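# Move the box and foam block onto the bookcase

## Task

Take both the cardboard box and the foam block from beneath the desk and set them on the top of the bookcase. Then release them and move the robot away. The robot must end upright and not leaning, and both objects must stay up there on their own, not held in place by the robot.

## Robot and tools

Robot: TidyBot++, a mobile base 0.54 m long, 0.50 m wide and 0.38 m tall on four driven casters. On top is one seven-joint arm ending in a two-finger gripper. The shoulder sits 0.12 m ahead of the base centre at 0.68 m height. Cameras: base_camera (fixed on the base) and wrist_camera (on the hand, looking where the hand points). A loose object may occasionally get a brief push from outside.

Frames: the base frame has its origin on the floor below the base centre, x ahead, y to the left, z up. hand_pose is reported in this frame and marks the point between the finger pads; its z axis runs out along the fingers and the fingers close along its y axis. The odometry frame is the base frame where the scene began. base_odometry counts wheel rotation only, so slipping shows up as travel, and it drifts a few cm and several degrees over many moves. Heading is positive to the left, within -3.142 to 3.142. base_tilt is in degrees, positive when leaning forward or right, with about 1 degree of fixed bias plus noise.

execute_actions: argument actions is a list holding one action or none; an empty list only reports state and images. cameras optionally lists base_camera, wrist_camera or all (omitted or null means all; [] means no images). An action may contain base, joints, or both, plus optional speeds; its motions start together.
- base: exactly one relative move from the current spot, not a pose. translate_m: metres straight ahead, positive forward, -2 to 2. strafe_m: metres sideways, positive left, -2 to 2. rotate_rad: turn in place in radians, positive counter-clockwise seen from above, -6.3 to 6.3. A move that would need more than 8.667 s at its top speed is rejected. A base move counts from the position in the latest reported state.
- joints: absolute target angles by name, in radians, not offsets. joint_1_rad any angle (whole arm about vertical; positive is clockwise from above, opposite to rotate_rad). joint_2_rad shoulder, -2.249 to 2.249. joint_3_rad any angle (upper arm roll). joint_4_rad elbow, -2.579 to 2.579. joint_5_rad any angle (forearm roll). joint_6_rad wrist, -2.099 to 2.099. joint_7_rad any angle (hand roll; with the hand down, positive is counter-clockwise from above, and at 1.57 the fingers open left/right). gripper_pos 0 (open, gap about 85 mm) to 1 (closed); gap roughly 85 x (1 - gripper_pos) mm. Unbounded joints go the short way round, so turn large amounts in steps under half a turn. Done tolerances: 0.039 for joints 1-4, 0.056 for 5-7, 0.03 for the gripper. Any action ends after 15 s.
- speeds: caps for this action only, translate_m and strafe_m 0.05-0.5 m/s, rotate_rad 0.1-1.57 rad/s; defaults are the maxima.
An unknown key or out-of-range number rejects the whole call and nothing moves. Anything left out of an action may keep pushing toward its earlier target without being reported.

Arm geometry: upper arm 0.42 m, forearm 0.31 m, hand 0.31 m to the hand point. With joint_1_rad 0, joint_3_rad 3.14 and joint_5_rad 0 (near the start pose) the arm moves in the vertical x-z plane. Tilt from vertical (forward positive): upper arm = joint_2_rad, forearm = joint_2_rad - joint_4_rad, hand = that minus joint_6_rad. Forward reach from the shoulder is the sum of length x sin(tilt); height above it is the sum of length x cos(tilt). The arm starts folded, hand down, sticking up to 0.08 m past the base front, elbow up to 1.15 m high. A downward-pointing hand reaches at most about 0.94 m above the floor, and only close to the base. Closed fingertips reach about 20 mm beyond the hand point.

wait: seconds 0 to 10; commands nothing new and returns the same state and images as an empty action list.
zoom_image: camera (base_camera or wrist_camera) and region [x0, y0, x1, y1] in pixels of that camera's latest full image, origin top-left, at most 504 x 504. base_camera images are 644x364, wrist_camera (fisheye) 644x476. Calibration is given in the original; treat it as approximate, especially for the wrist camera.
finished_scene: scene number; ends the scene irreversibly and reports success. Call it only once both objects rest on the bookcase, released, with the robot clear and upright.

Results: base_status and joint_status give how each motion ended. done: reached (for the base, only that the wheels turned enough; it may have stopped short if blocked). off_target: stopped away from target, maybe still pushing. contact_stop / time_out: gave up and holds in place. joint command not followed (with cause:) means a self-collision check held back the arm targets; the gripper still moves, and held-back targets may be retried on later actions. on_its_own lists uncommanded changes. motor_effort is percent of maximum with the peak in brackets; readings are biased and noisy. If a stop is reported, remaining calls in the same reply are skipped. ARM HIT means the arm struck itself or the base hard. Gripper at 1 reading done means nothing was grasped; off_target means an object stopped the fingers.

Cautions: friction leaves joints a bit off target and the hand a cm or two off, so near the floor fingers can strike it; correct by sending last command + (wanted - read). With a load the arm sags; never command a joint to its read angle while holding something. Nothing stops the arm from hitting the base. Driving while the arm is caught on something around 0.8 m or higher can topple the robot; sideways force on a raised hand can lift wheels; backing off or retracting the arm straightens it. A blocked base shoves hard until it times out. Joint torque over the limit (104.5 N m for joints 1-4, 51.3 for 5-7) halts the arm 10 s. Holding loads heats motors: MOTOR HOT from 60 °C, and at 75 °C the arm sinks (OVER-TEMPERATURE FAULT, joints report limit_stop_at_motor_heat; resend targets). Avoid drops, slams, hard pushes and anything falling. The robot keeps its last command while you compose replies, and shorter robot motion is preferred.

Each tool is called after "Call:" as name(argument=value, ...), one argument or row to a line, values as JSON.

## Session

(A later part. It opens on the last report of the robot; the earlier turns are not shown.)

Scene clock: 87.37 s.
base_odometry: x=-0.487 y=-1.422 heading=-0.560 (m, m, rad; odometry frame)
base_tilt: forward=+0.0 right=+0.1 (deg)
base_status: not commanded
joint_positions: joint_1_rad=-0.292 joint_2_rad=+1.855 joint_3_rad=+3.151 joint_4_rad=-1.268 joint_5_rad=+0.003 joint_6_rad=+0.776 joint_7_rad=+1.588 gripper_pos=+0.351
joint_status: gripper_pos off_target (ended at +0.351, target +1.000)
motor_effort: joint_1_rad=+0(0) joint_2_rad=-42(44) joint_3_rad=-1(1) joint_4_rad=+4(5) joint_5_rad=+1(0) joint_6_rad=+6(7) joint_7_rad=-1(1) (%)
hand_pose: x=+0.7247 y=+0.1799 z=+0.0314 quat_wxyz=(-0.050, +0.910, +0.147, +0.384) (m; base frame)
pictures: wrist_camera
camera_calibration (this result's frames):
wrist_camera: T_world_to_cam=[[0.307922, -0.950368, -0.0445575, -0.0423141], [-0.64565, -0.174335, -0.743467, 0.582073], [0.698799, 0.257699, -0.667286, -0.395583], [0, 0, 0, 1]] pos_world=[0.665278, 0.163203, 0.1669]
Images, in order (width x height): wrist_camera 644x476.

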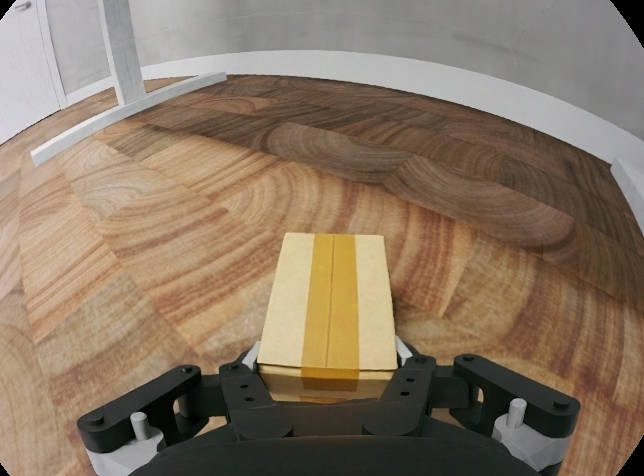

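Call:
execute_actions(
  actions=[
    {"base": {"translate_m": -0.45}, "joints": {"joint_1_rad": 0.0, "joint_2_rad": 1.45, "joint_4_rad": -1.72, "joint_6_rad": 0.83}},
  ],
  cameras=[],
)

Call:
execute_actions(
  actions=[
    {"joints": {"joint_1_rad": 0.01, "joint_2_rad": -0.095, "joint_3_rad": 3.14, "joint_4_rad": -0.59, "joint_6_rad": -1.87}},
  ],
  cameras=[],
)

Call:
execute_actions(
  actions=[
    {"base": {"rotate_rad": -1.86}},
  ],
)

Scene clock: 91.13 s.
base_odometry: x=-0.868 y=-1.183 heading=-0.560 (m, m, rad; odometry frame)
base_tilt: forward=+0.0 right=+0.0 (deg)
base_status: done
joint_positions: joint_1_rad=-0.019 joint_2_rad=+1.473 joint_3_rad=+3.151 joint_4_rad=-1.711 joint_5_rad=+0.003 joint_6_rad=+0.783 joint_7_rad=+1.588 gripper_pos=+0.351
joint_status: all done
motor_effort: joint_1_rad=+0(3) joint_2_rad=-44(46) joint_3_rad=-1(2) joint_4_rad=+3(5) joint_5_rad=+0(1) joint_6_rad=+7(7) joint_7_rad=-1(1) (%)
hand_pose: x=+0.7348 y=+0.0082 z=+0.1792 quat_wxyz=(+0.004, +0.932, +0.020, +0.362) (m; base frame)
pictures: none
No camera images: the call's "cameras" was empty. Leave "cameras" out to get every camera's image.

Scene clock: 94.53 s.
base_odometry: x=-0.868 y=-1.183 heading=-0.560 (m, m, rad; odometry frame)
base_tilt: forward=+0.0 right=+0.1 (deg)
base_status: not commanded
joint_positions: joint_1_rad=-0.017 joint_2_rad=-0.099 joint_3_rad=+3.151 joint_4_rad=-0.607 joint_5_rad=+0.003 joint_6_rad=-1.838 joint_7_rad=+1.588 gripper_pos=+0.351
joint_status: all done
motor_effort: joint_1_rad=+0(0) joint_2_rad=-10(51) joint_3_rad=+0(0) joint_4_rad=+13(21) joint_5_rad=+1(1) joint_6_rad=+7(7) joint_7_rad=-1(1) (%)
hand_pose: x=+0.4530 y=+0.0023 z=+1.1573 quat_wxyz=(+0.003, +0.922, +0.010, +0.387) (m; base frame)
pictures: none
No camera images: the call's "cameras" was empty. Leave "cameras" out to get every camera's image.

Scene clock: 97.00 s.
base_odometry: x=-0.868 y=-1.183 heading=-2.419 (m, m, rad; odometry frame)
base_tilt: forward=+0.0 right=+0.1 (deg)
base_status: done
joint_positions: joint_1_rad=-0.012 joint_2_rad=-0.095 joint_3_rad=+3.148 joint_4_rad=-0.607 joint_5_rad=+0.002 joint_6_rad=-1.838 joint_7_rad=+1.588 gripper_pos=+0.351
joint_status: not commanded
motor_effort: joint_1_rad=+0(1) joint_2_rad=-10(14) joint_3_rad=+0(1) joint_4_rad=+13(13) joint_5_rad=+1(1) joint_6_rad=+7(7) joint_7_rad=-1(1) (%)
hand_pose: x=+0.4546 y=+0.0024 z=+1.1561 quat_wxyz=(+0.003, +0.923, +0.010, +0.386) (m; base frame)
pictures: base_camera, wrist_camera
camera_calibration (this result's frames):
wrist_camera: T_world_to_cam=[[0.0191322, -0.998376, -0.0536612, 0.0641623], [-0.670314, 0.0270136, -0.741585, 1.22148], [0.741831, 0.0501581, -0.668709, 0.57194], [0, 0, 0, 1]] pos_world=[0.393263, 0.00237416, 1.29173]
Images, in order (width x height): base_camera 644x364, wrist_camera 644x476.

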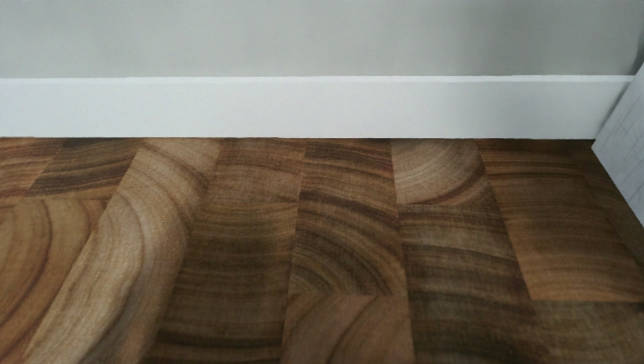

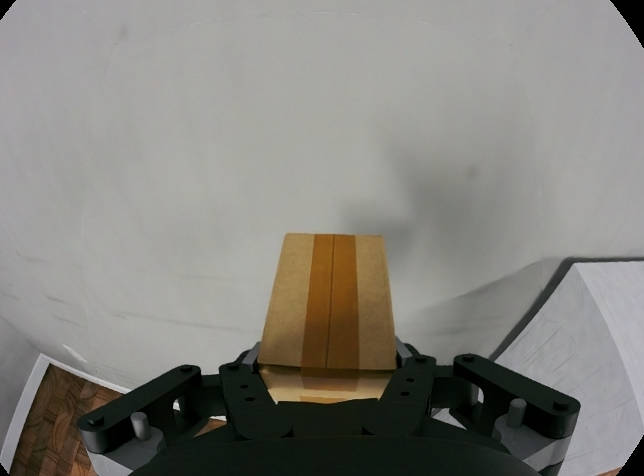

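Call:
execute_actions(
  actions=[
    {"base": {"translate_m": -0.12}},
  ],
  cameras=[],
)

Call:
execute_actions(
  actions=[
    {"base": {"strafe_m": -0.48}},
  ],
)

Scene clock: 99.30 s.
base_odometry: x=-0.778 y=-1.104 heading=-2.419 (m, m, rad; odometry frame)
base_tilt: forward=+0.0 right=+0.1 (deg)
base_status: done
joint_positions: joint_1_rad=-0.012 joint_2_rad=-0.101 joint_3_rad=+3.148 joint_4_rad=-0.607 joint_5_rad=+0.002 joint_6_rad=-1.838 joint_7_rad=+1.588 gripper_pos=+0.351
joint_status: not commanded
motor_effort: joint_1_rad=+0(0) joint_2_rad=-11(16) joint_3_rad=+0(0) joint_4_rad=+13(14) joint_5_rad=+1(0) joint_6_rad=+7(7) joint_7_rad=-1(1) (%)
hand_pose: x=+0.4520 y=+0.0024 z=+1.1580 quat_wxyz=(+0.003, +0.921, +0.010, +0.388) (m; base frame)
pictures: none
No camera images: the call's "cameras" was empty. Leave "cameras" out to get every camera's image.

Scene clock: 101.63 s.
base_odometry: x=-1.096 y=-0.743 heading=-2.420 (m, m, rad; odometry frame)
base_tilt: forward=+0.0 right=+0.1 (deg)
base_status: done
joint_positions: joint_1_rad=-0.009 joint_2_rad=-0.100 joint_3_rad=+3.147 joint_4_rad=-0.607 joint_5_rad=+0.000 joint_6_rad=-1.838 joint_7_rad=+1.588 gripper_pos=+0.351
joint_status: not commanded
motor_effort: joint_1_rad=-1(1) joint_2_rad=-11(11) joint_3_rad=+0(2) joint_4_rad=+13(13) joint_5_rad=+0(1) joint_6_rad=+7(7) joint_7_rad=-2(1) (%)
hand_pose: x=+0.4520 y=+0.0025 z=+1.1580 quat_wxyz=(+0.002, +0.921, +0.010, +0.388) (m; base frame)
pictures: base_camera, wrist_camera
camera_calibration (this result's frames):
wrist_camera: T_world_to_cam=[[0.0197041, -0.998331, -0.0542915, 0.0649279], [-0.666237, 0.0273781, -0.745237, 1.22351], [0.745479, 0.0508552, -0.664586, 0.568645], [0, 0, 0, 1]] pos_world=[0.389953, 0.00240363, 1.29324]
Images, in order (width x height): base_camera 644x364, wrist_camera 644x476.

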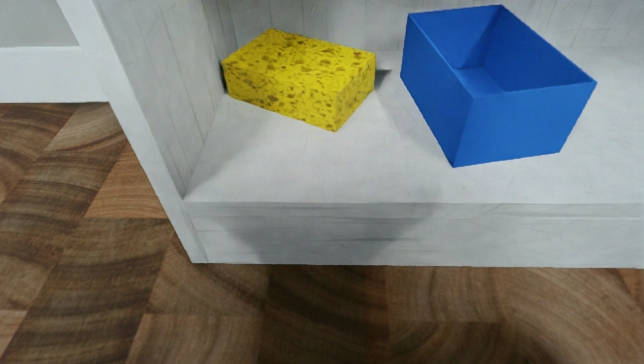

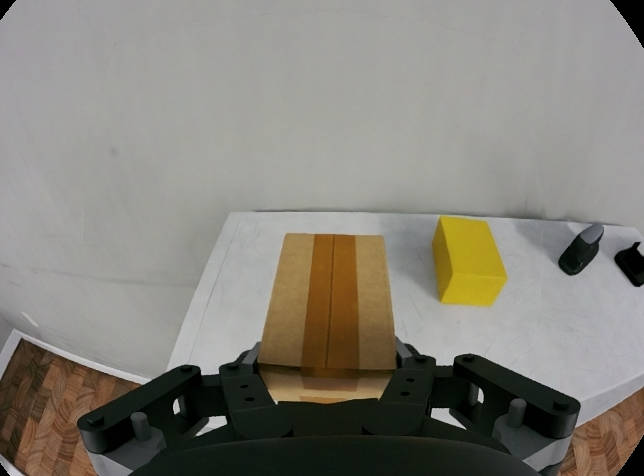

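Call:
execute_actions(
  actions=[
    {"base": {"translate_m": 0.07}, "joints": {"joint_2_rad": -0.145, "joint_4_rad": -0.924, "joint_6_rad": -1.536}},
  ],
  cameras=[],
)

Call:
execute_actions(
  actions=[
    {"joints": {"joint_4_rad": -0.945}},
  ],
  cameras=["wrist_camera"],
)

Scene clock: 103.47 s.
base_odometry: x=-1.148 y=-0.789 heading=-2.420 (m, m, rad; odometry frame)
base_tilt: forward=+0.0 right=+0.0 (deg)
base_status: done
joint_positions: joint_1_rad=-0.009 joint_2_rad=-0.121 joint_3_rad=+3.147 joint_4_rad=-0.909 joint_5_rad=+0.000 joint_6_rad=-1.582 joint_7_rad=+1.588 gripper_pos=+0.351
joint_status: all done
motor_effort: joint_1_rad=+0(0) joint_2_rad=-13(18) joint_3_rad=+0(0) joint_4_rad=+16(17) joint_5_rad=+1(1) joint_6_rad=+7(8) joint_7_rad=-1(2) (%)
hand_pose: x=+0.5081 y=+0.0028 z=+1.0985 quat_wxyz=(+0.002, +0.926, +0.010, +0.377) (m; base frame)
pictures: none
No camera images: the call's "cameras" was empty. Leave "cameras" out to get every camera's image.

Scene clock: 104.30 s.
base_odometry: x=-1.148 y=-0.789 heading=-2.420 (m, m, rad; odometry frame)
base_tilt: forward=+0.0 right=+0.1 (deg)
base_status: not commanded
joint_positions: joint_1_rad=-0.009 joint_2_rad=-0.125 joint_3_rad=+3.147 joint_4_rad=-0.929 joint_5_rad=+0.000 joint_6_rad=-1.577 joint_7_rad=+1.588 gripper_pos=+0.351
joint_status: all done
motor_effort: joint_1_rad=+0(0) joint_2_rad=-13(14) joint_3_rad=+0(0) joint_4_rad=+16(17) joint_5_rad=+1(1) joint_6_rad=+7(7) joint_7_rad=-1(1) (%)
hand_pose: x=+0.5074 y=+0.0028 z=+1.0923 quat_wxyz=(+0.002, +0.928, +0.010, +0.372) (m; base frame)
pictures: wrist_camera
camera_calibration (this result's frames):
wrist_camera: T_world_to_cam=[[0.0178161, -0.998327, -0.055007, 0.0622556], [-0.692555, 0.0273587, -0.720846, 1.19818], [0.721145, 0.0509381, -0.690909, 0.524799], [0, 0, 0, 1]] pos_world=[0.450239, 0.00263852, 1.22971]
Images, in order (width x height): wrist_camera 644x476.

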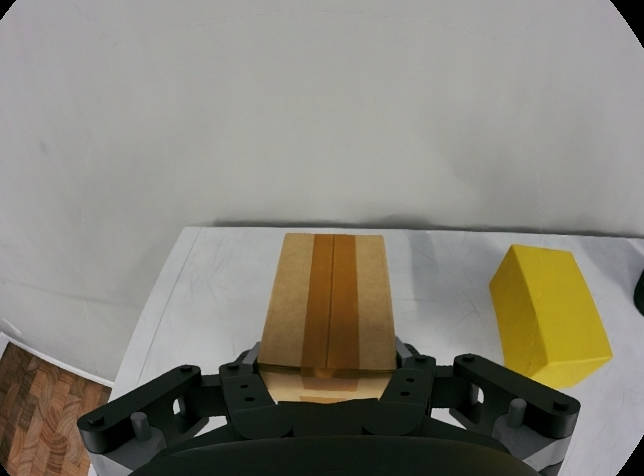

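Call:
execute_actions(
  actions=[
    {"joints": {"gripper_pos": 0.0}},
  ],
  cameras=["wrist_camera"],
)

Call:
execute_actions(
  actions=[
    {"base": {"translate_m": -0.5}, "joints": {"joint_2_rad": -0.1, "joint_4_rad": -0.6, "joint_6_rad": -1.85}},
  ],
  cameras=["wrist_camera"],
)

Scene clock: 105.63 s.
base_odometry: x=-1.148 y=-0.789 heading=-2.420 (m, m, rad; odometry frame)
base_tilt: forward=+0.0 right=+0.0 (deg)
base_status: not commanded
joint_positions: joint_1_rad=-0.009 joint_2_rad=-0.126 joint_3_rad=+3.147 joint_4_rad=-0.929 joint_5_rad=+0.000 joint_6_rad=-1.577 joint_7_rad=+1.588 gripper_pos=+0.000
joint_status: all done
motor_effort: joint_1_rad=+0(0) joint_2_rad=-13(13) joint_3_rad=+0(0) joint_4_rad=+16(17) joint_5_rad=+0(0) joint_6_rad=+6(7) joint_7_rad=-1(1) (%)
hand_pose: x=+0.5073 y=+0.0028 z=+1.0925 quat_wxyz=(+0.002, +0.928, +0.010, +0.372) (m; base frame)
pictures: wrist_camera
camera_calibration (this result's frames):
wrist_camera: T_world_to_cam=[[0.0178394, -0.998327, -0.0550035, 0.0622504], [-0.692249, 0.0273616, -0.721139, 1.19834], [0.721438, 0.0509409, -0.690603, 0.524559], [0, 0, 0, 1]] pos_world=[0.450002, 0.00263628, 1.22985]
Images, in order (width x height): wrist_camera 644x476.

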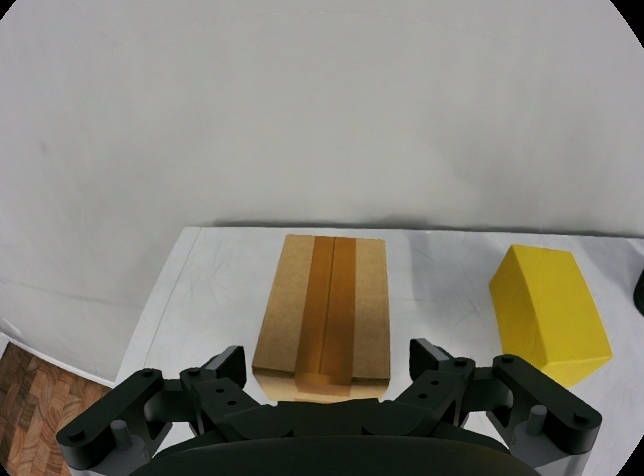

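Scene clock: 108.20 s.
base_odometry: x=-0.773 y=-0.459 heading=-2.420 (m, m, rad; odometry frame)
base_tilt: forward=+0.0 right=+0.1 (deg)
base_status: done
joint_positions: joint_1_rad=-0.009 joint_2_rad=-0.112 joint_3_rad=+3.146 joint_4_rad=-0.618 joint_5_rad=-0.001 joint_6_rad=-1.810 joint_7_rad=+1.588 gripper_pos=+0.000
joint_status: all done
motor_effort: joint_1_rad=+0(1) joint_2_rad=-9(19) joint_3_rad=+0(1) joint_4_rad=+12(18) joint_5_rad=+0(1) joint_6_rad=+6(7) joint_7_rad=-1(1) (%)
hand_pose: x=+0.4532 y=+0.0030 z=+1.1637 quat_wxyz=(+0.002, +0.916, +0.010, +0.401) (m; base frame)
pictures: wrist_camera
camera_calibration (this result's frames):
wrist_camera: T_world_to_cam=[[0.0225141, -0.99827, -0.0543111, 0.0644354], [-0.645295, 0.0269826, -0.763457, 1.24024], [0.763601, 0.0522352, -0.643572, 0.538914], [0, 0, 0, 1]] pos_world=[0.387353, 0.00270894, 1.2972]
Images, in order (width x height): wrist_camera 644x476.

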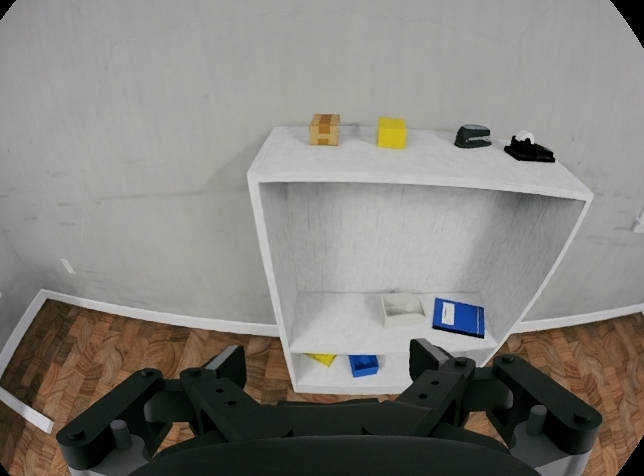

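Both objects are on top of the bookcase and the robot is clear. Finishing scene 1.

Call:
finished_scene(
  scene=1,
)

The scene is finished: the task was done.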